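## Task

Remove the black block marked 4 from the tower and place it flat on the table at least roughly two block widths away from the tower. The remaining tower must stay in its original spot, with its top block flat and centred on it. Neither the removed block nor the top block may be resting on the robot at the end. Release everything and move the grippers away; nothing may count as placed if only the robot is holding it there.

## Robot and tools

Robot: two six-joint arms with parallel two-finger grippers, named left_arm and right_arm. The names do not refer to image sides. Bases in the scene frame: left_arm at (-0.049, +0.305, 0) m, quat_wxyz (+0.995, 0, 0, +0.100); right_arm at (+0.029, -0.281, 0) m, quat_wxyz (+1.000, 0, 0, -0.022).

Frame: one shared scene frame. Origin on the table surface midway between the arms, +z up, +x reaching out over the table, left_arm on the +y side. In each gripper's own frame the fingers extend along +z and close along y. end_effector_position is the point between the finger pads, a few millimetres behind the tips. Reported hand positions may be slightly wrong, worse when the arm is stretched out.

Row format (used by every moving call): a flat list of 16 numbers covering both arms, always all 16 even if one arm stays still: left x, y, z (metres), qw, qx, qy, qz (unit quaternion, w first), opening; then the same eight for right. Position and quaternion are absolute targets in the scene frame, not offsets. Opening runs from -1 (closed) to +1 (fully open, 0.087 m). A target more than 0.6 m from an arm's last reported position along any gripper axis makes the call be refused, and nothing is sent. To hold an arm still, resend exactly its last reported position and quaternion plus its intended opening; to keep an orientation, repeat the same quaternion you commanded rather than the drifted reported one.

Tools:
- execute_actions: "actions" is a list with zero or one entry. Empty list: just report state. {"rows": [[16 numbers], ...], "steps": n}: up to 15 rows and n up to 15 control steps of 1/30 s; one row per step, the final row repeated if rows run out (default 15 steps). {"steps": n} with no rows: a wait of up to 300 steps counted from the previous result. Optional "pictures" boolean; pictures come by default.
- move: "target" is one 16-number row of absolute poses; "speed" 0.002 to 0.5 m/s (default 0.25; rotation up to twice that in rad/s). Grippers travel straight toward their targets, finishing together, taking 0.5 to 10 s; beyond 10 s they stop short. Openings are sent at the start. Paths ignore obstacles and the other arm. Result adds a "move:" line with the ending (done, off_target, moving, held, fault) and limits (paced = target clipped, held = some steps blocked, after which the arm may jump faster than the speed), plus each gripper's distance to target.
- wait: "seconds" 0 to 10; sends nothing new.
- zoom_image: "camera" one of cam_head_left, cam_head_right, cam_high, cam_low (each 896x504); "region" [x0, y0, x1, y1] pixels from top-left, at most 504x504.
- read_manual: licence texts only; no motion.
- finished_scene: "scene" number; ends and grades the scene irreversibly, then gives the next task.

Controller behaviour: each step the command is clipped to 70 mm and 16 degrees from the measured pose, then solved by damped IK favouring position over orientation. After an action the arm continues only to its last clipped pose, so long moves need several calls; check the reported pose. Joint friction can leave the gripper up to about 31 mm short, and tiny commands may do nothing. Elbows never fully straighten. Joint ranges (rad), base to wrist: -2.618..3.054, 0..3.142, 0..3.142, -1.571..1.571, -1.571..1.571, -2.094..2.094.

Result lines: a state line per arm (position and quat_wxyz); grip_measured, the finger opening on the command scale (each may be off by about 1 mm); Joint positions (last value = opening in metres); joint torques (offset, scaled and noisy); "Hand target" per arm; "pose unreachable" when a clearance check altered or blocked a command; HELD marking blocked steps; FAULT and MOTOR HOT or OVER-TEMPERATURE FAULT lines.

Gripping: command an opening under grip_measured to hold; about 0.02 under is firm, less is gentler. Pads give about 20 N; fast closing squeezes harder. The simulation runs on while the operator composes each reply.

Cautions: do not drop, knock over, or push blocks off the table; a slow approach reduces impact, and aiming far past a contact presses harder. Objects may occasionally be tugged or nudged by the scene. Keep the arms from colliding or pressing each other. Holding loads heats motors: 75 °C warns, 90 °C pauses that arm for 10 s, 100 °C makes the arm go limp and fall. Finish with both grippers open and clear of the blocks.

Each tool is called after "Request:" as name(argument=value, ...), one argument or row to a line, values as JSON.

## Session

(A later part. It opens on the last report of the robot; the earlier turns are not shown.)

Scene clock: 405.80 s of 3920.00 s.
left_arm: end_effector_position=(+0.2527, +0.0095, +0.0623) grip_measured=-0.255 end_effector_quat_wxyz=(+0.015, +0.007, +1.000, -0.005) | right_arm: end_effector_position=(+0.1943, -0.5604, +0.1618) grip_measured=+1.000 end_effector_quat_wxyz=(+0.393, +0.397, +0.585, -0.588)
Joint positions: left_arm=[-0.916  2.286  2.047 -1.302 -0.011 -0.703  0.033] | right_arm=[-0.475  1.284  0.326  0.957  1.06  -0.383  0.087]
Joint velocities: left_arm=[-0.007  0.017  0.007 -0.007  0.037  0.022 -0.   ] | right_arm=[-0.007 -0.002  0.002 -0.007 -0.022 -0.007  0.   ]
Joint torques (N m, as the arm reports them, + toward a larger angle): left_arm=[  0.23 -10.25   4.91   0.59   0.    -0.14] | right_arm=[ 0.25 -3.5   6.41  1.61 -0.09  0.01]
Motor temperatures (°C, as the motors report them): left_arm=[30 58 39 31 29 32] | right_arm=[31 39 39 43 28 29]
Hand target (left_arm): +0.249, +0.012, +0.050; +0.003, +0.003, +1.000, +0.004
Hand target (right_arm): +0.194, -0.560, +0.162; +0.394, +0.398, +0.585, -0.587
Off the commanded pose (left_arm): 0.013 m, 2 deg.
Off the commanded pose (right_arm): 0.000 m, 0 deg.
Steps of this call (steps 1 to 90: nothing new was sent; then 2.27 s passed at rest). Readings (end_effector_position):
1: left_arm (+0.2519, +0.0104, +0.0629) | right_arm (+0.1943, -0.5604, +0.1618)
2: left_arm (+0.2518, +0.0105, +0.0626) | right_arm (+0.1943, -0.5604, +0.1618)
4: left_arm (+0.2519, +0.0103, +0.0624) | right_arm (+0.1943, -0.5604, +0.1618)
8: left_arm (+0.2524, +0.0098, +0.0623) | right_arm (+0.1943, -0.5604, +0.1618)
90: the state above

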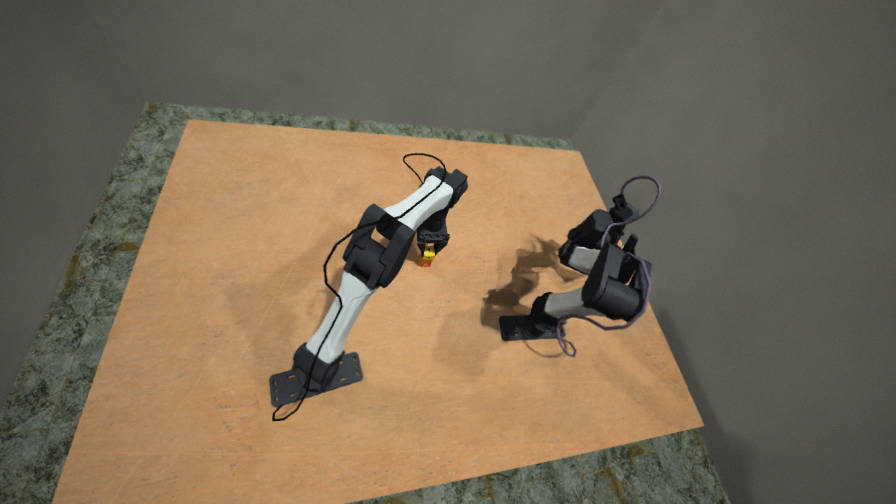

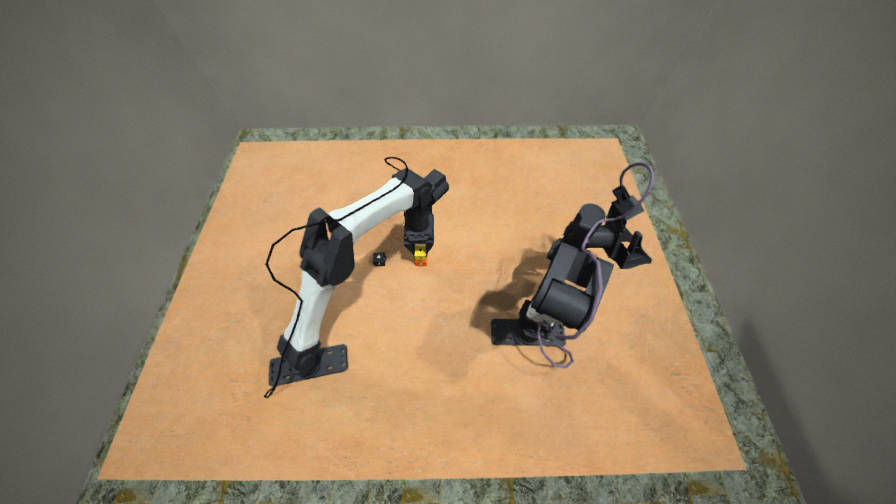

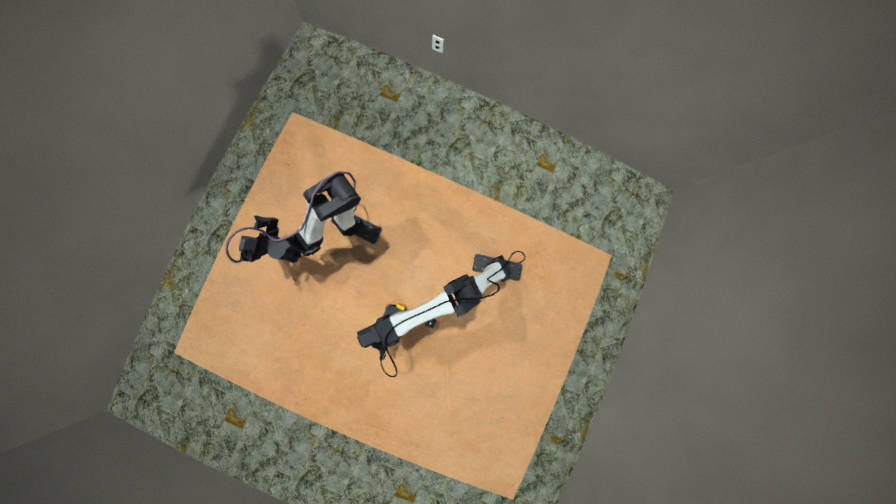

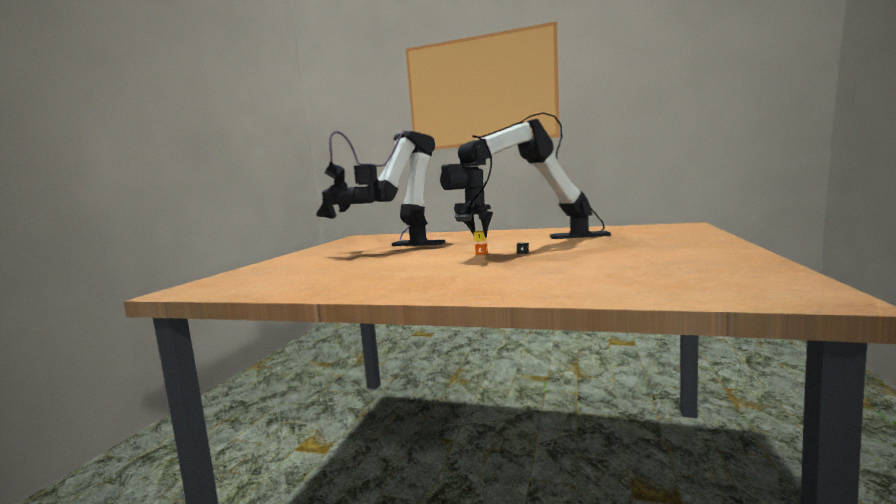

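Request:
execute_actions(
  actions=[
    {"rows": [[0.251,0.0116,0.0562,0.0098,0.005,1.0,-0.001,-0.3,0.1944,-0.5604,0.1622,0.394,0.398,0.585,-0.587,1.0],[0.2514,0.0121,0.0556,0.0098,0.0043,1.0,-0.001,-0.3,0.1944,-0.5604,0.1622,0.394,0.398,0.585,-0.587,1.0],[0.2518,0.0126,0.0547,0.0099,0.0036,1.0,-0.0011,-0.3,0.1944,-0.5604,0.1622,0.394,0.398,0.585,-0.587,1.0],[0.2522,0.0131,0.0535,0.01,0.0029,1.0,-0.0012,-0.3,0.1944,-0.5604,0.1622,0.394,0.398,0.585,-0.587,1.0],[0.2525,0.0135,0.0521,0.01,0.0023,1.0,-0.0012,-0.3,0.1944,-0.5604,0.1622,0.394,0.398,0.585,-0.587,1.0],[0.2528,0.0138,0.0505,0.0101,0.0018,1.0,-0.0013,-0.3,0.1944,-0.5604,0.1622,0.394,0.398,0.585,-0.587,1.0],[0.253,0.0141,0.049,0.0102,0.0014,1.0,-0.0014,-0.3,0.1944,-0.5604,0.1622,0.394,0.398,0.585,-0.587,1.0],[0.2532,0.0143,0.0476,0.0102,0.001,1.0,-0.0014,-0.3,0.1944,-0.5604,0.1622,0.394,0.398,0.585,-0.587,1.0],[0.2534,0.0145,0.0464,0.0103,0.0007,1.0,-0.0015,-0.3,0.1944,-0.5604,0.1622,0.394,0.398,0.585,-0.587,1.0],[0.2536,0.0147,0.0455,0.0103,0.0004,1.0,-0.0015,-0.3,0.1944,-0.5604,0.1622,0.394,0.398,0.585,-0.587,1.0],[0.2538,0.0149,0.0449,0.0104,0.0002,1.0,-0.0016,-0.3,0.1944,-0.5604,0.1622,0.394,0.398,0.585,-0.587,1.0],[0.2539,0.0151,0.0447,0.0104,0.0,1.0,-0.0016,-0.3,0.1944,-0.5604,0.1622,0.394,0.398,0.585,-0.587,1.0]], "steps": 15},
  ],
  pictures=false,
)

Scene clock: 466.63 s of 3920.00 s.
left_arm: end_effector_position=(+0.2518, +0.0103, +0.0521) grip_measured=-0.255 end_effector_quat_wxyz=(+0.014, +0.007, +1.000, -0.004) | right_arm: end_effector_position=(+0.1943, -0.5604, +0.1618) grip_measured=+1.000 end_effector_quat_wxyz=(+0.393, +0.397, +0.585, -0.588)
Joint positions: left_arm=[-0.916  2.286  2.006 -1.265 -0.011 -0.703  0.033] | right_arm=[-0.475  1.284  0.326  0.957  1.06  -0.383  0.087]
Joint velocities: left_arm=[ 0.027  0.032 -0.002  0.081 -0.007 -0.051 -0.   ] | right_arm=[-0.012  0.002  0.017  0.007  0.007 -0.037  0.   ]
Joint torques (N m, as the arm reports them, + toward a larger angle): left_arm=[  1.38 -11.29   4.95   0.62  -0.01  -0.09] | right_arm=[ 0.21 -3.51  6.4   1.61 -0.08  0.  ]
Motor temperatures (°C, as the motors report them): left_arm=[30 60 36 31 29 32] | right_arm=[31 38 40 43 28 29]
Hand target (left_arm): +0.254, +0.015, +0.045; +0.010, +0.000, +1.000, -0.001
Hand target (right_arm): +0.194, -0.560, +0.162; +0.394, +0.398, +0.585, -0.587
Off the commanded pose (left_arm): 0.009 m, 1 deg.
Off the commanded pose (right_arm): 0.000 m, 0 deg.
Steps of this call (steps 1 to 90: nothing new was sent; then 57.33 s passed at rest; steps 91 to 105: all 15 steps of this action). Readings (end_effector_position):
91: left_arm (+0.2527, +0.0095, +0.0623) | right_arm (+0.1943, -0.5604, +0.1618)
92: left_arm (+0.2527, +0.0095, +0.0623) | right_arm (+0.1943, -0.5604, +0.1618)
94: left_arm (+0.2531, +0.0092, +0.0622) | right_arm (+0.1943, -0.5604, +0.1618)
98: left_arm (+0.2529, +0.0094, +0.0580) | right_arm (+0.1943, -0.5604, +0.1618)
105: the state above

Request:
execute_actions(
  actions=[],
)

Request:
zoom_image(
  camera="cam_low",
  region=[460, 222, 505, 262],
)

Request:
zoom_image(
  camera="cam_head_right",
  region=[400, 240, 440, 272],
)

Request:
zoom_image(
  camera="cam_head_left",
  region=[408, 240, 448, 272],
)

Scene clock: 481.27 s of 3920.00 s.
left_arm: end_effector_position=(+0.2535, +0.0089, +0.0519) grip_measured=-0.255 end_effector_quat_wxyz=(+0.017, +0.007, +1.000, -0.007) | right_arm: end_effector_position=(+0.1943, -0.5604, +0.1618) grip_measured=+1.000 end_effector_quat_wxyz=(+0.393, +0.397, +0.585, -0.588)
Joint positions: left_arm=[-0.916  2.286  2.006 -1.256 -0.011 -0.703  0.033] | right_arm=[-0.475  1.284  0.326  0.957  1.06  -0.383  0.087]
Joint velocities: left_arm=[-0.007 -0.002 -0.012 -0.095  0.007  0.037 -0.   ] | right_arm=[ 0.002  0.007  0.007  0.066 -0.066  0.007  0.   ]
Joint torques (N m, as the arm reports them, + toward a larger angle): left_arm=[  1.34 -11.19   4.92   0.64   0.    -0.07] | right_arm=[ 0.29 -3.51  6.39  1.62 -0.09 -0.01]
Motor temperatures (°C, as the motors report them): left_arm=[30 61 36 31 29 32] | right_arm=[31 38 40 43 28 29]
Hand target (left_arm): +0.254, +0.015, +0.045; +0.010, +0.000, +1.000, -0.001
Hand target (right_arm): +0.194, -0.560, +0.162; +0.394, +0.398, +0.585, -0.587
Off the commanded pose (left_arm): 0.010 m, 1 deg.
Off the commanded pose (right_arm): 0.000 m, 0 deg.
Steps of this call (steps 1 to 90: nothing new was sent; then 11.63 s passed at rest). Readings (end_effector_position):
1: left_arm (+0.2521, +0.0100, +0.0520) | right_arm (+0.1943, -0.5604, +0.1618)
2: left_arm (+0.2525, +0.0097, +0.0520) | right_arm (+0.1943, -0.5604, +0.1618)
4: left_arm (+0.2528, +0.0094, +0.0519) | right_arm (+0.1943, -0.5604, +0.1618)
8: left_arm (+0.2533, +0.0090, +0.0519) | right_arm (+0.1943, -0.5604, +0.1618)
90: the state above

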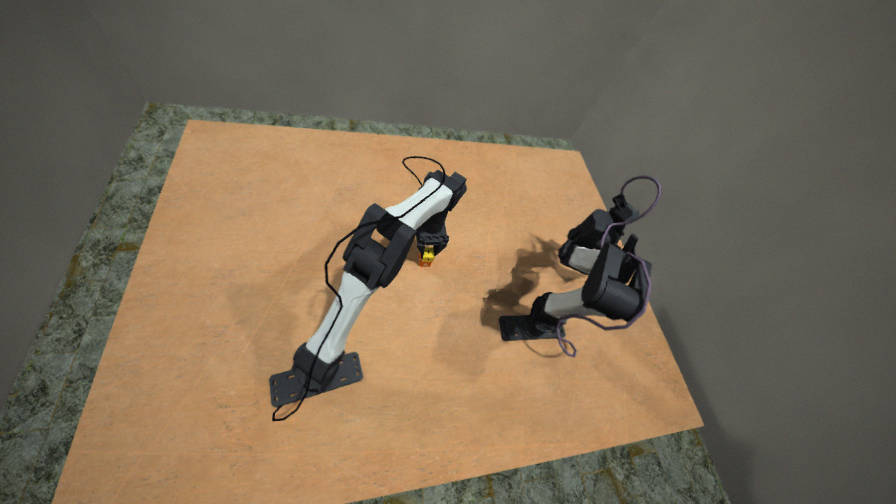

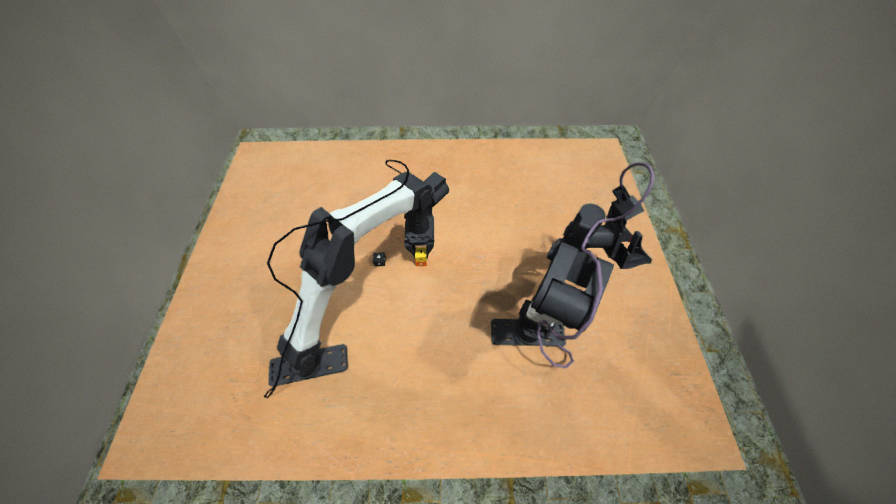

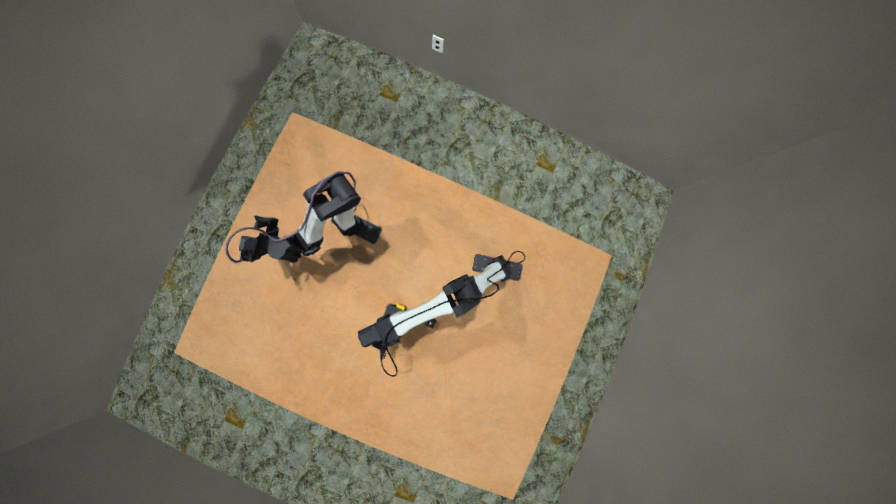

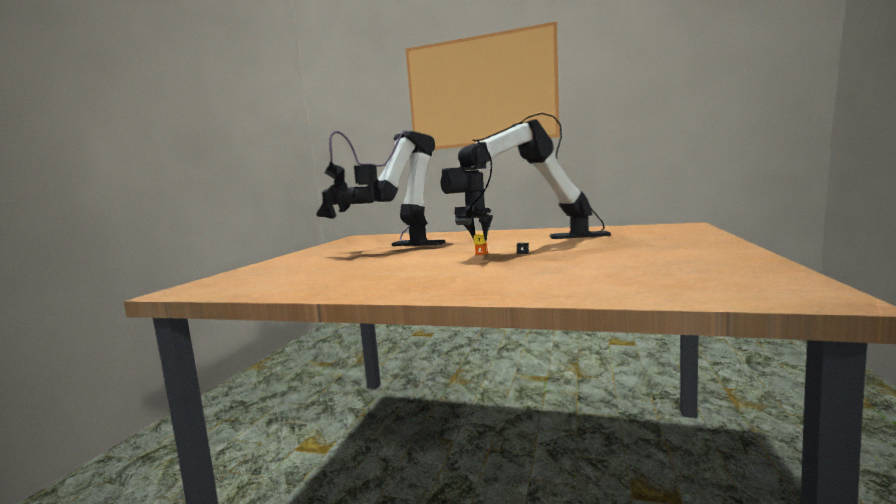

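Region (460, 222, 505, 262) of cam_low's 896x504 image, scaled by 11.200, with more detail than that image has.

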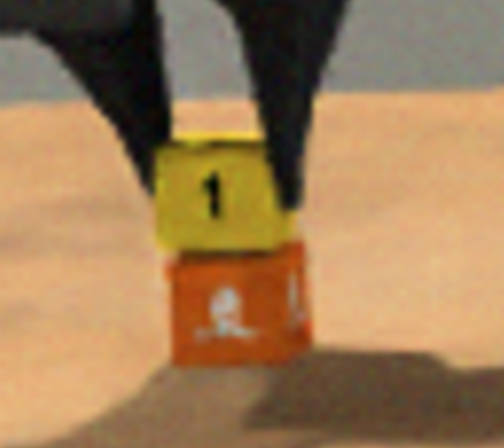

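Region (400, 240, 440, 272) of cam_head_right's 896x504 image, scaled by 12.600, with more detail than that image has; it fills the top 403 rows of this view, and the rest is white.

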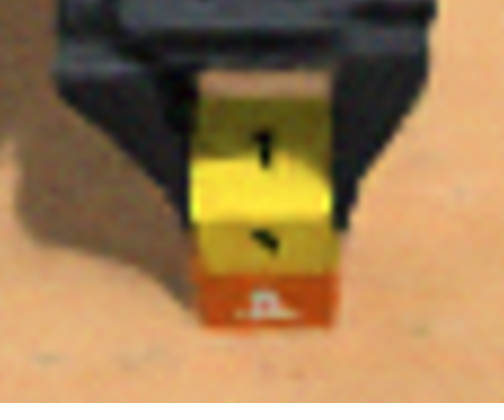

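Region (408, 240, 448, 272) of cam_head_left's 896x504 image, scaled by 12.600, with more detail than that image has; it fills the top 403 rows of this view, and the rest is white.

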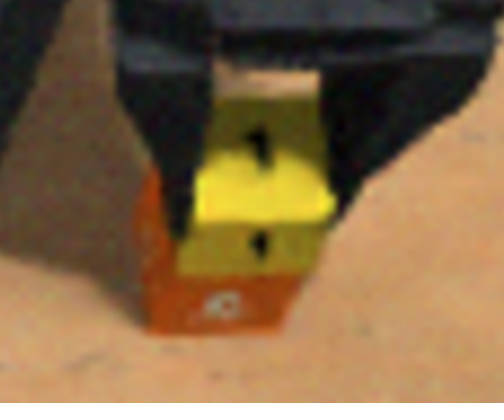

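Request:
execute_actions(
  actions=[
    {"rows": [[0.2544,0.0134,0.0442,0.0198,0.007,1.0,0.0053,-0.3,0.1944,-0.5604,0.1622,0.394,0.398,0.585,-0.587,1.0],[0.2544,0.0134,0.0442,0.0198,0.007,1.0,0.0053,-0.3,0.1944,-0.5604,0.1622,0.394,0.398,0.585,-0.587,1.0],[0.2544,0.0134,0.0442,0.0198,0.007,1.0,0.0053,-0.3,0.1944,-0.5604,0.1622,0.394,0.398,0.585,-0.587,1.0],[0.2544,0.0134,0.0442,0.0198,0.007,1.0,0.0053,-0.3,0.1944,-0.5604,0.1622,0.394,0.398,0.585,-0.587,1.0],[0.2544,0.0134,0.0442,0.0198,0.007,1.0,0.0053,-0.3,0.1944,-0.5604,0.1622,0.394,0.398,0.585,-0.587,1.0],[0.2544,0.0134,0.0442,0.0198,0.007,1.0,0.0053,-0.3,0.1944,-0.5604,0.1622,0.394,0.398,0.585,-0.587,1.0],[0.2544,0.0134,0.0442,0.0198,0.007,1.0,0.0053,-0.3,0.1944,-0.5604,0.1622,0.394,0.398,0.585,-0.587,1.0],[0.2544,0.0134,0.0442,0.0198,0.007,1.0,0.0053,-0.3,0.1944,-0.5604,0.1622,0.394,0.398,0.585,-0.587,1.0],[0.2538,0.0139,0.0435,0.0187,0.007,1.0,0.0063,-0.3,0.1944,-0.5604,0.1622,0.394,0.398,0.585,-0.587,1.0],[0.2532,0.0144,0.0429,0.0175,0.007,1.0,0.0073,-0.3,0.1944,-0.5604,0.1622,0.394,0.398,0.585,-0.587,1.0],[0.2526,0.0149,0.0422,0.0164,0.007,1.0,0.0083,-0.3,0.1944,-0.5604,0.1622,0.394,0.398,0.585,-0.587,1.0],[0.2521,0.0154,0.0415,0.0153,0.007,1.0,0.0092,-0.3,0.1944,-0.5604,0.1622,0.394,0.398,0.585,-0.587,1.0],[0.2515,0.0159,0.0408,0.0142,0.007,1.0,0.0102,-0.3,0.1944,-0.5604,0.1622,0.394,0.398,0.585,-0.587,1.0],[0.2509,0.0164,0.0402,0.013,0.007,1.0,0.0112,-0.3,0.1944,-0.5604,0.1622,0.394,0.398,0.585,-0.587,1.0],[0.2503,0.0169,0.0395,0.0119,0.007,1.0,0.0122,-0.3,0.1944,-0.5604,0.1622,0.394,0.398,0.585,-0.587,1.0]], "steps": 15},
  ],
  pictures=false,
)

Request:
execute_actions(
  actions=[
    {"steps": 8},
  ],
)

Request:
zoom_image(
  camera="cam_low",
  region=[460, 222, 505, 262],
)

Request:
zoom_image(
  camera="cam_head_right",
  region=[400, 240, 440, 272],
)

Request:
zoom_image(
  camera="cam_head_left",
  region=[408, 240, 448, 272],
)

Scene clock: 544.37 s of 3920.00 s.
left_arm: end_effector_position=(+0.2552, +0.0103, +0.0508) grip_measured=-0.255 end_effector_quat_wxyz=(+0.022, +0.007, +1.000, -0.002) | right_arm: end_effector_position=(+0.1943, -0.5604, +0.1618) grip_measured=+1.000 end_effector_quat_wxyz=(+0.393, +0.397, +0.585, -0.588)
Joint positions: left_arm=[-0.916  2.286  2.003 -1.252 -0.024 -0.703  0.033] | right_arm=[-0.475  1.284  0.326  0.957  1.06  -0.383  0.087]
Joint velocities: left_arm=[-0.017 -0.017 -0.081  0.125 -0.081 -0.007  0.001] | right_arm=[-0.007 -0.017 -0.022 -0.051 -0.081  0.022  0.   ]
Joint torques (N m, as the arm reports them, + toward a larger angle): left_arm=[  0.33 -10.8    4.36   0.54  -0.11  -0.04] | right_arm=[ 0.28 -3.52  6.42  1.62 -0.08  0.  ]
Motor temperatures (°C, as the motors report them): left_arm=[30 65 36 31 29 32] | right_arm=[31 38 41 43 28 29]
Hand target (left_arm): +0.250, +0.017, +0.040; +0.012, +0.007, +1.000, +0.012
Hand target (right_arm): +0.194, -0.560, +0.162; +0.394, +0.398, +0.585, -0.587
Off the commanded pose (left_arm): 0.014 m, 2 deg.
Off the commanded pose (right_arm): 0.000 m, 0 deg.
Steps of this call (steps 1 to 90: nothing new was sent; then 59.60 s passed at rest; steps 91 to 105: all 15 steps of this action). Readings (end_effector_position):
91: left_arm (+0.2538, +0.0090, +0.0518) | right_arm (+0.1943, -0.5604, +0.1618)
92: left_arm (+0.2541, +0.0093, +0.0517) | right_arm (+0.1943, -0.5604, +0.1618)
94: left_arm (+0.2546, +0.0096, +0.0516) | right_arm (+0.1943, -0.5604, +0.1618)
98: left_arm (+0.2553, +0.0099, +0.0515) | right_arm (+0.1943, -0.5604, +0.1618)
105: the state above

Scene clock: 544.63 s of 3920.00 s.
left_arm: end_effector_position=(+0.2543, +0.0111, +0.0497) grip_measured=-0.255 end_effector_quat_wxyz=(+0.020, +0.007, +1.000, -0.001) | right_arm: end_effector_position=(+0.1943, -0.5604, +0.1618) grip_measured=+1.000 end_effector_quat_wxyz=(+0.393, +0.397, +0.585, -0.588)
Joint positions: left_arm=[-0.916  2.286  1.998 -1.251 -0.024 -0.703  0.033] | right_arm=[-0.475  1.284  0.326  0.957  1.06  -0.383  0.087]
Joint velocities: left_arm=[-0.012  0.007 -0.012  0.007  0.022 -0.007  0.001] | right_arm=[ 0.002 -0.002 -0.002 -0.007  0.066 -0.066  0.   ]
Joint torques (N m, as the arm reports them, + toward a larger angle): left_arm=[  0.25 -10.96   4.42   0.53  -0.12  -0.06] | right_arm=[ 0.28 -3.48  6.39  1.61 -0.08  0.01]
Motor temperatures (°C, as the motors report them): left_arm=[30 65 36 31 29 32] | right_arm=[31 38 41 43 28 29]
Hand target (left_arm): +0.250, +0.017, +0.040; +0.012, +0.007, +1.000, +0.013
Hand target (right_arm): +0.194, -0.560, +0.162; +0.394, +0.398, +0.585, -0.587
Off the commanded pose (left_arm): 0.012 m, 2 deg.
Off the commanded pose (right_arm): 0.000 m, 0 deg.
Steps of this call (steps 1 to 8: nothing new was sent). Readings (end_effector_position):
1: left_arm (+0.2548, +0.0108, +0.0502) | right_arm (+0.1943, -0.5604, +0.1618)
2: left_arm (+0.2542, +0.0110, +0.0498) | right_arm (+0.1943, -0.5604, +0.1618)
4: left_arm (+0.2543, +0.0110, +0.0497) | right_arm (+0.1943, -0.5604, +0.1618)
8: the state above

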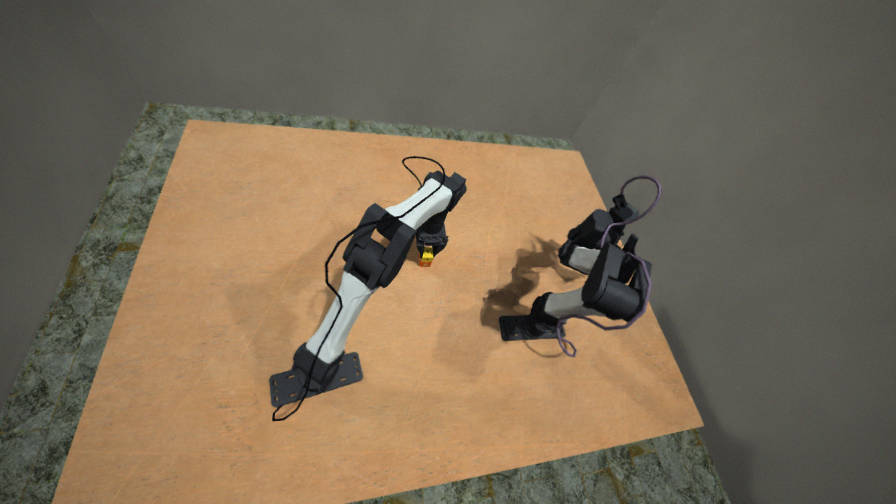

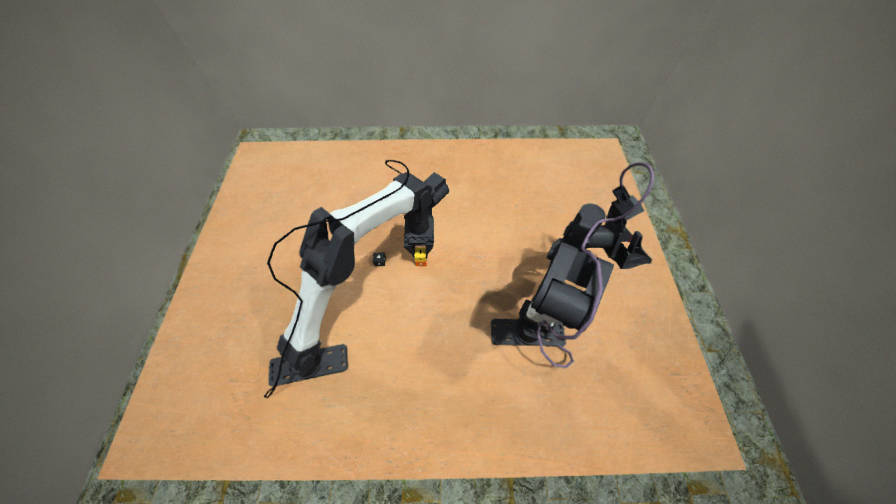

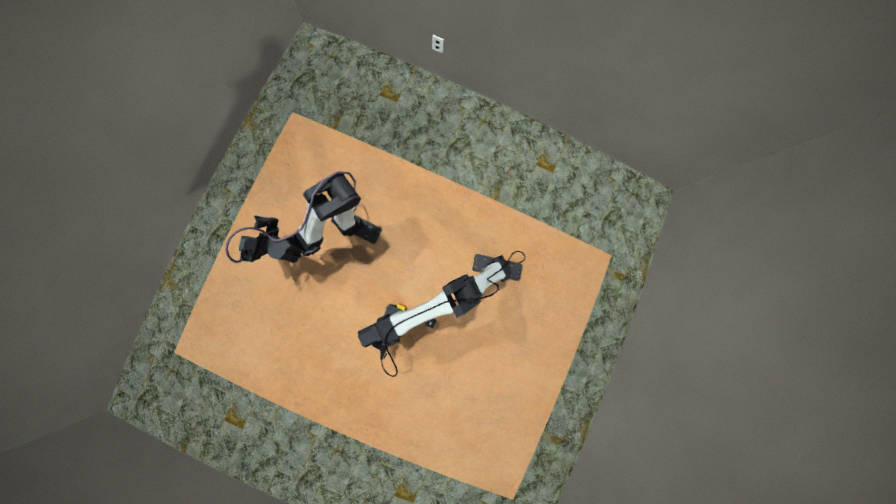

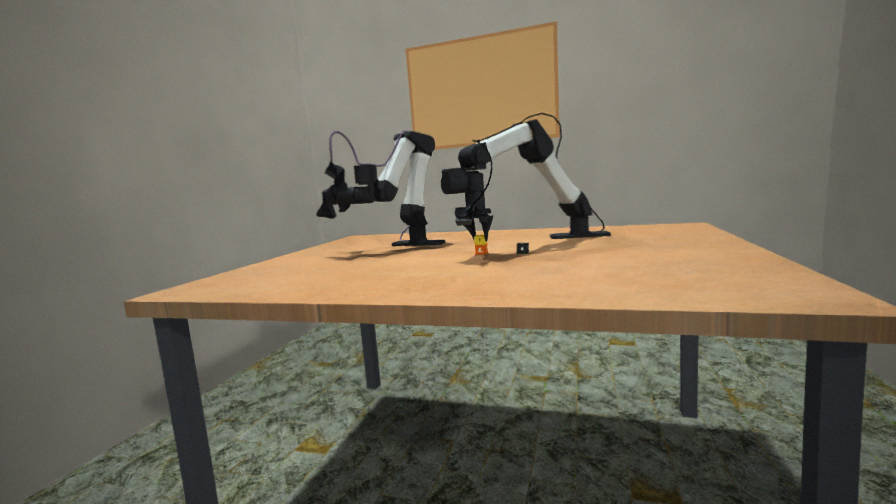

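Region (460, 222, 505, 262) of cam_low's 896x504 image, scaled by 11.200, with more detail than that image has.

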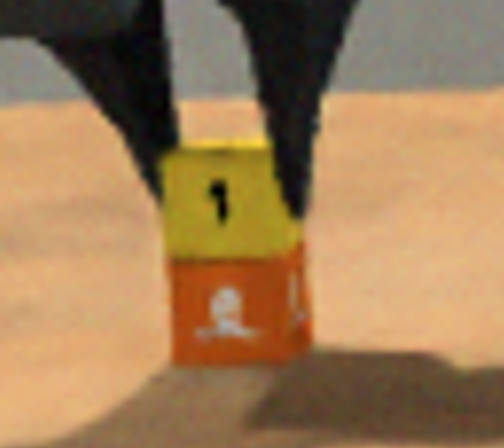

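Region (400, 240, 440, 272) of cam_head_right's 896x504 image, scaled by 12.600, with more detail than that image has; it fills the top 403 rows of this view, and the rest is white.

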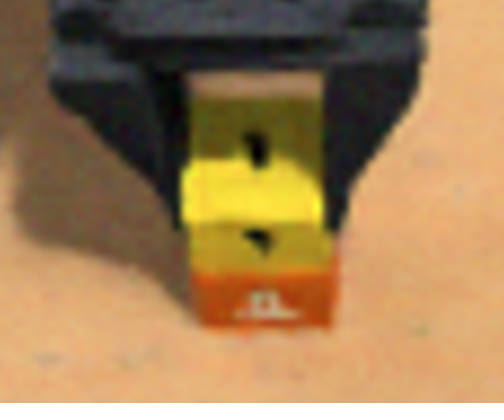

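Region (408, 240, 448, 272) of cam_head_left's 896x504 image, scaled by 12.600, with more detail than that image has; it fills the top 403 rows of this view, and the rest is white.

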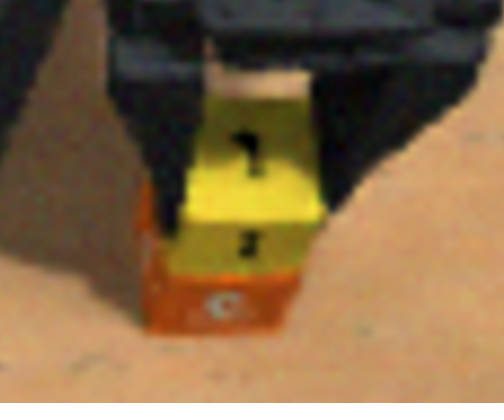

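Request:
execute_actions(
  actions=[
    {"rows": [[0.2543,0.0111,0.0497,0.02,0.007,1.0,-0.001,-0.27,0.1944,-0.5604,0.1622,0.394,0.398,0.585,-0.587,1.0],[0.2543,0.0111,0.0497,0.02,0.007,1.0,-0.001,-0.245,0.1944,-0.5604,0.1622,0.394,0.398,0.585,-0.587,1.0],[0.2543,0.0111,0.0497,0.02,0.007,1.0,-0.001,-0.2,0.1944,-0.5604,0.1622,0.394,0.398,0.585,-0.587,1.0],[0.2543,0.0111,0.0497,0.02,0.007,1.0,-0.001,-0.12,0.1944,-0.5604,0.1622,0.394,0.398,0.585,-0.587,1.0],[0.2543,0.0111,0.0497,0.02,0.007,1.0,-0.001,-0.02,0.1944,-0.5604,0.1622,0.394,0.398,0.585,-0.587,1.0],[0.2543,0.0111,0.051,0.02,0.007,1.0,-0.001,0.1,0.1944,-0.5604,0.1622,0.394,0.398,0.585,-0.587,1.0],[0.2543,0.0111,0.054,0.02,0.007,1.0,-0.001,0.2,0.1944,-0.5604,0.1622,0.394,0.398,0.585,-0.587,1.0],[0.2543,0.0111,0.059,0.02,0.007,1.0,-0.001,0.3,0.1944,-0.5604,0.1622,0.394,0.398,0.585,-0.587,1.0],[0.2543,0.0111,0.065,0.02,0.007,1.0,-0.001,0.3,0.1944,-0.5604,0.1622,0.394,0.398,0.585,-0.587,1.0],[0.2543,0.0111,0.072,0.02,0.007,1.0,-0.001,0.3,0.1944,-0.5604,0.1622,0.394,0.398,0.585,-0.587,1.0],[0.2543,0.0111,0.08,0.02,0.007,1.0,-0.001,0.3,0.1944,-0.5604,0.1622,0.394,0.398,0.585,-0.587,1.0],[0.2543,0.0111,0.088,0.02,0.007,1.0,-0.001,0.3,0.1944,-0.5604,0.1622,0.394,0.398,0.585,-0.587,1.0],[0.2535,0.0118,0.096,0.02,0.007,1.0,-0.001,0.3,0.1944,-0.5604,0.1622,0.394,0.398,0.585,-0.587,1.0],[0.2512,0.0138,0.103,0.02,0.007,1.0,-0.001,0.3,0.1944,-0.5604,0.1622,0.394,0.398,0.585,-0.587,1.0],[0.2475,0.017,0.109,0.02,0.007,1.0,-0.001,0.3,0.1944,-0.5604,0.1622,0.394,0.398,0.585,-0.587,1.0]], "steps": 15},
  ],
  pictures=false,
)

Request:
execute_actions(
  actions=[
    {"rows": [[0.2423,0.0215,0.115,0.02,0.007,1.0,-0.001,0.3,0.1944,-0.5604,0.1622,0.394,0.398,0.585,-0.587,1.0],[0.2359,0.0271,0.12,0.02,0.007,1.0,-0.001,0.3,0.1944,-0.5604,0.1622,0.394,0.398,0.585,-0.587,1.0],[0.2282,0.0337,0.125,0.02,0.007,1.0,-0.001,0.3,0.1944,-0.5604,0.1622,0.394,0.398,0.585,-0.587,1.0],[0.2196,0.0412,0.129,0.02,0.007,1.0,-0.001,0.3,0.1944,-0.5604,0.1622,0.394,0.398,0.585,-0.587,1.0],[0.2102,0.0494,0.133,0.02,0.007,1.0,-0.001,0.3,0.1944,-0.5604,0.1622,0.394,0.398,0.585,-0.587,1.0],[0.2001,0.0581,0.136,0.02,0.007,1.0,-0.001,0.3,0.1944,-0.5604,0.1622,0.394,0.398,0.585,-0.587,1.0],[0.1896,0.0673,0.139,0.02,0.007,1.0,-0.001,0.3,0.1944,-0.5604,0.1622,0.394,0.398,0.585,-0.587,1.0],[0.1788,0.0766,0.142,0.02,0.007,1.0,-0.001,0.3,0.1944,-0.5604,0.1622,0.394,0.398,0.585,-0.587,1.0],[0.168,0.0859,0.144,0.02,0.007,1.0,-0.001,0.3,0.1944,-0.5604,0.1622,0.394,0.398,0.585,-0.587,1.0],[0.1575,0.0951,0.146,0.02,0.007,1.0,-0.001,0.3,0.1944,-0.5604,0.1622,0.394,0.398,0.585,-0.587,1.0],[0.1474,0.1038,0.147,0.02,0.007,1.0,-0.001,0.3,0.1944,-0.5604,0.1622,0.394,0.398,0.585,-0.587,1.0],[0.138,0.112,0.148,0.02,0.007,1.0,-0.001,0.3,0.1944,-0.5604,0.1622,0.394,0.398,0.585,-0.587,1.0],[0.1294,0.1195,0.149,0.02,0.007,1.0,-0.001,0.3,0.1944,-0.5604,0.1622,0.394,0.398,0.585,-0.587,1.0],[0.1217,0.1261,0.15,0.02,0.007,1.0,-0.001,0.3,0.1944,-0.5604,0.1622,0.394,0.398,0.585,-0.587,1.0],[0.1153,0.1317,0.15,0.02,0.007,1.0,-0.001,0.3,0.1944,-0.5604,0.1622,0.394,0.398,0.585,-0.587,1.0]], "steps": 15},
  ],
  pictures=false,
)

Request:
execute_actions(
  actions=[
    {"rows": [[0.1101,0.1362,0.15,0.02,0.007,1.0,-0.001,0.3,0.1944,-0.5604,0.1622,0.394,0.398,0.585,-0.587,1.0],[0.1064,0.1394,0.15,0.02,0.007,1.0,-0.001,0.3,0.1944,-0.5604,0.1622,0.394,0.398,0.585,-0.587,1.0],[0.1041,0.1414,0.15,0.02,0.007,1.0,-0.001,0.3,0.1944,-0.5604,0.1622,0.394,0.398,0.585,-0.587,1.0],[0.1033,0.1421,0.15,0.02,0.007,1.0,-0.001,0.3,0.1944,-0.5604,0.1622,0.394,0.398,0.585,-0.587,1.0]], "steps": 7},
  ],
)

Request:
zoom_image(
  camera="cam_low",
  region=[455, 215, 545, 268],
)

Request:
zoom_image(
  camera="cam_head_right",
  region=[400, 240, 440, 272],
)

Request:
zoom_image(
  camera="cam_high",
  region=[380, 290, 450, 340],
)

Scene clock: 605.43 s of 3920.00 s.
left_arm: end_effector_position=(+0.2582, +0.0077, +0.0834) grip_measured=+0.300 end_effector_quat_wxyz=(+0.030, +0.006, +0.999, -0.010) | right_arm: end_effector_position=(+0.1943, -0.5604, +0.1618) grip_measured=+1.000 end_effector_quat_wxyz=(+0.393, +0.397, +0.585, -0.588)
Joint positions: left_arm=[-0.916  2.28   2.124 -1.355 -0.024 -0.703  0.057] | right_arm=[-0.475  1.284  0.326  0.957  1.06  -0.383  0.087]
Joint velocities: left_arm=[-0.002 -0.222  0.379 -0.359 -0.037  0.007 -0.   ] | right_arm=[-0.007 -0.012 -0.022 -0.007  0.022 -0.022  0.   ]
Joint torques (N m, as the arm reports them, + toward a larger angle): left_arm=[  0.32 -12.91   8.27   0.13  -0.02  -0.07] | right_arm=[ 0.24 -3.5   6.39  1.61 -0.09  0.01]
Motor temperatures (°C, as the motors report them): left_arm=[30 66 35 31 29 32] | right_arm=[31 37 41 44 28 29]
Hand target (left_arm): +0.247, +0.017, +0.107; +0.022, +0.007, +1.000, -0.003
Hand target (right_arm): +0.194, -0.560, +0.162; +0.394, +0.398, +0.585, -0.587
Off the commanded pose (left_arm): 0.029 m, 2 deg.
Off the commanded pose (right_arm): 0.000 m, 0 deg.
Steps of this call (steps 1 to 90: nothing new was sent; then 57.30 s passed at rest; steps 91 to 105: all 15 steps of this action). Readings (end_effector_position):
91: left_arm (+0.2543, +0.0111, +0.0497) | right_arm (+0.1943, -0.5604, +0.1618)
92: left_arm (+0.2543, +0.0111, +0.0497) | right_arm (+0.1943, -0.5604, +0.1618)
94: left_arm (+0.2543, +0.0111, +0.0497) | right_arm (+0.1943, -0.5604, +0.1618)
98: left_arm (+0.2539, +0.0115, +0.0498) | right_arm (+0.1943, -0.5604, +0.1618)
105: the state above

Scene clock: 605.93 s of 3920.00 s.
left_arm: end_effector_position=(+0.1330, +0.1166, +0.1501) grip_measured=+0.300 end_effector_quat_wxyz=(+0.017, +0.007, +1.000, +0.002) | right_arm: end_effector_position=(+0.1943, -0.5604, +0.1618) grip_measured=+1.000 end_effector_quat_wxyz=(+0.393, +0.397, +0.585, -0.588)
Joint positions: left_arm=[-0.916  1.629  1.483 -1.402 -0.024 -0.703  0.057] | right_arm=[-0.475  1.284  0.326  0.957  1.06  -0.383  0.087]
Joint velocities: left_arm=[ 0.012 -1.263 -1.179 -0.022  0.007 -0.081 -0.001] | right_arm=[ 0.007 -0.007  0.017 -0.081  0.022 -0.081  0.   ]
Joint torques (N m, as the arm reports them, + toward a larger angle): left_arm=[ 0.74 -6.23  5.6   0.55 -0.02 -0.01] | right_arm=[ 0.25 -3.52  6.41  1.6  -0.08  0.  ]
Motor temperatures (°C, as the motors report them): left_arm=[30 66 35 31 29 32] | right_arm=[31 37 41 44 28 29]
Hand target (left_arm): +0.118, +0.132, +0.148; +0.016, +0.008, +1.000, +0.003
Hand target (right_arm): +0.194, -0.560, +0.162; +0.394, +0.398, +0.585, -0.587
Off the commanded pose (left_arm): 0.023 m, 0 deg.
Off the commanded pose (right_arm): 0.000 m, 0 deg.
Steps of this call (steps 1 to 15: all 15 steps of this action). Readings (end_effector_position):
1: left_arm (+0.2573, +0.0084, +0.0896) | right_arm (+0.1943, -0.5604, +0.1618)
2: left_arm (+0.2549, +0.0106, +0.0965) | right_arm (+0.1943, -0.5604, +0.1618)
4: left_arm (+0.2469, +0.0175, +0.1096) | right_arm (+0.1943, -0.5604, +0.1618)
8: left_arm (+0.2098, +0.0498, +0.1328) | right_arm (+0.1943, -0.5604, +0.1618)
15: the state above

Scene clock: 606.17 s of 3920.00 s.
left_arm: end_effector_position=(+0.1068, +0.1395, +0.1553) grip_measured=+0.300 end_effector_quat_wxyz=(+0.023, +0.007, +1.000, -0.004) | right_arm: end_effector_position=(+0.1943, -0.5604, +0.1618) grip_measured=+1.000 end_effector_quat_wxyz=(+0.393, +0.397, +0.585, -0.588)
Joint positions: left_arm=[-0.916  1.483  1.362 -1.409 -0.024 -0.703  0.057] | right_arm=[-0.475  1.284  0.326  0.957  1.06  -0.383  0.087]
Joint velocities: left_arm=[-0.007  0.007 -0.046 -0.022  0.037 -0.037 -0.   ] | right_arm=[ 0.002  0.002 -0.002  0.007  0.051  0.007  0.   ]
Joint torques (N m, as the arm reports them, + toward a larger angle): left_arm=[ 0.3  -5.56  4.36  0.64 -0.03 -0.04] | right_arm=[ 0.25 -3.49  6.42  1.6  -0.08  0.01]
Motor temperatures (°C, as the motors report them): left_arm=[30 66 35 31 29 32] | right_arm=[31 37 41 44 28 29]
Hand target (left_arm): +0.104, +0.143, +0.150; +0.020, +0.007, +1.000, -0.001
Hand target (right_arm): +0.194, -0.560, +0.162; +0.394, +0.398, +0.585, -0.587
Off the commanded pose (left_arm): 0.007 m, 1 deg.
Off the commanded pose (right_arm): 0.000 m, 0 deg.
Steps of this call (steps 1 to 7: all 7 steps of this action). Readings (end_effector_position):
1: left_arm (+0.1252, +0.1235, +0.1512) | right_arm (+0.1943, -0.5604, +0.1618)
2: left_arm (+0.1187, +0.1291, +0.1524) | right_arm (+0.1943, -0.5604, +0.1618)
4: left_arm (+0.1102, +0.1366, +0.1543) | right_arm (+0.1943, -0.5604, +0.1618)
7: the state above

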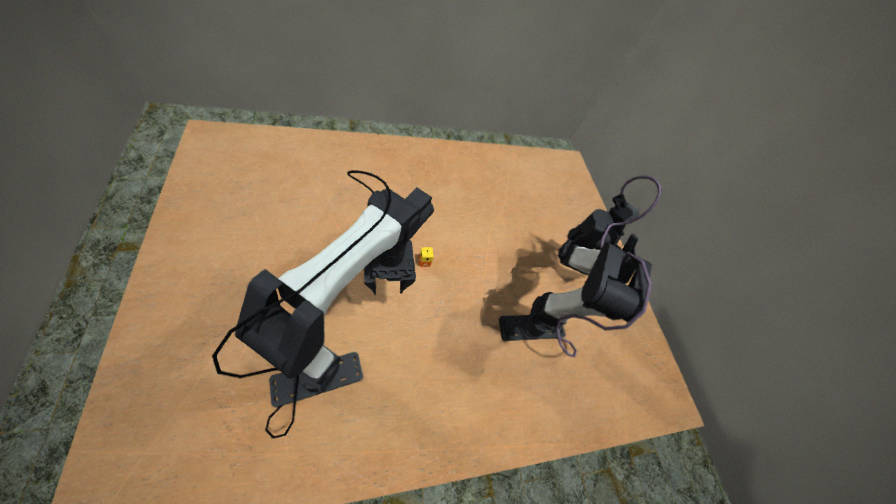

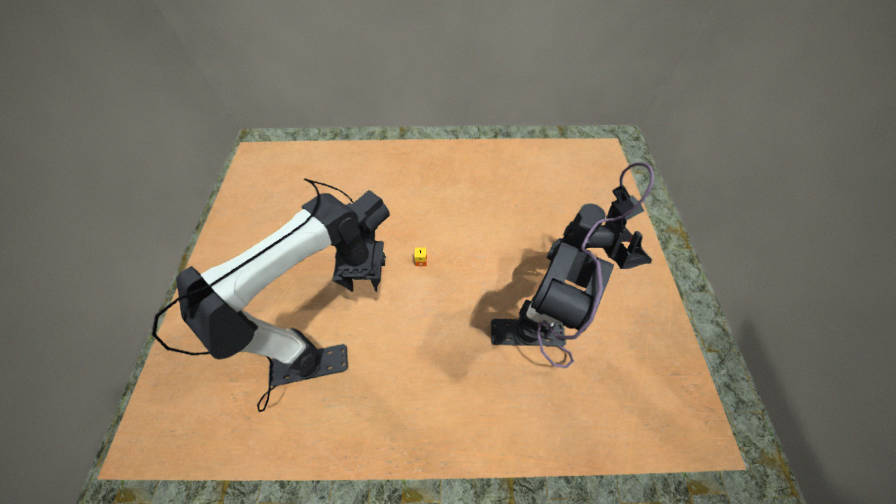

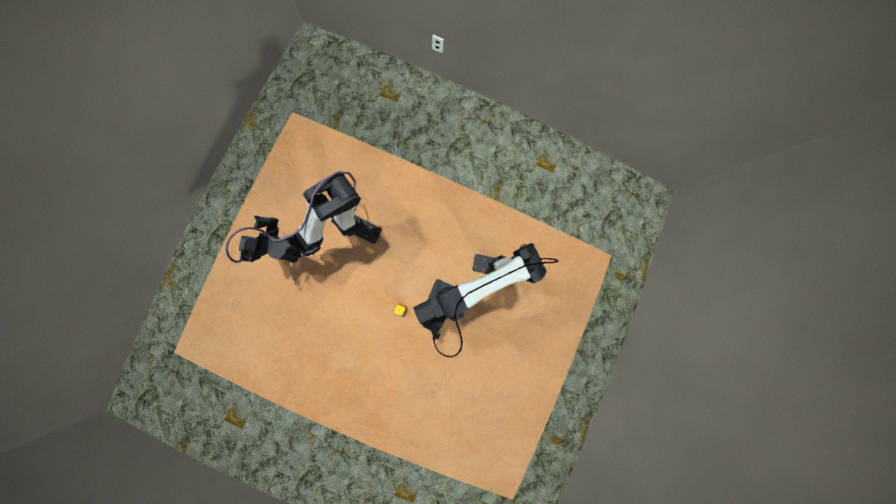

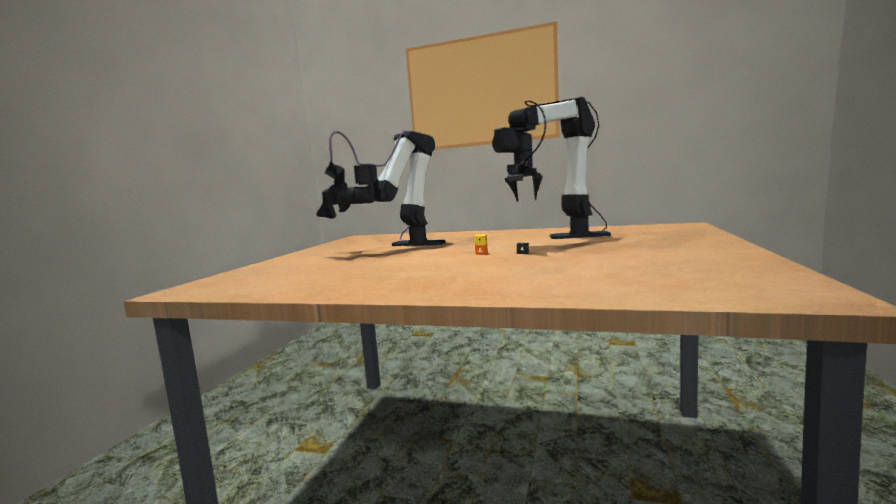

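Region (455, 215, 545, 268) of cam_low's 896x504 image, scaled by 5.600, with more detail than that image has; it fills the top 297 rows of this view, and the rest is white.

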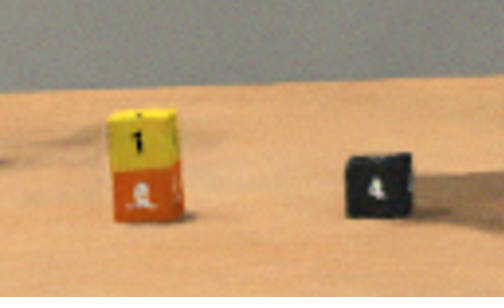

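Region (400, 240, 440, 272) of cam_head_right's 896x504 image, scaled by 12.600, with more detail than that image has; it fills the top 403 rows of this view, and the rest is white.

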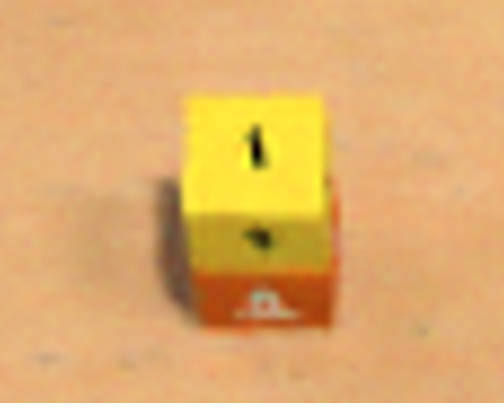

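Region (380, 290, 450, 340) of cam_high's 896x504 image, scaled by 7.200, with more detail than that image has; it fills the top 360 rows of this view, and the rest is white.

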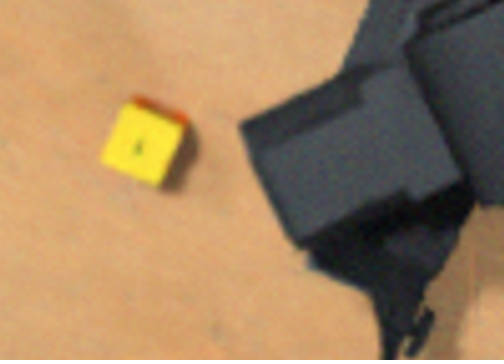

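Request:
finished_scene(
  scene=1,
)

The scene is finished: the task was done.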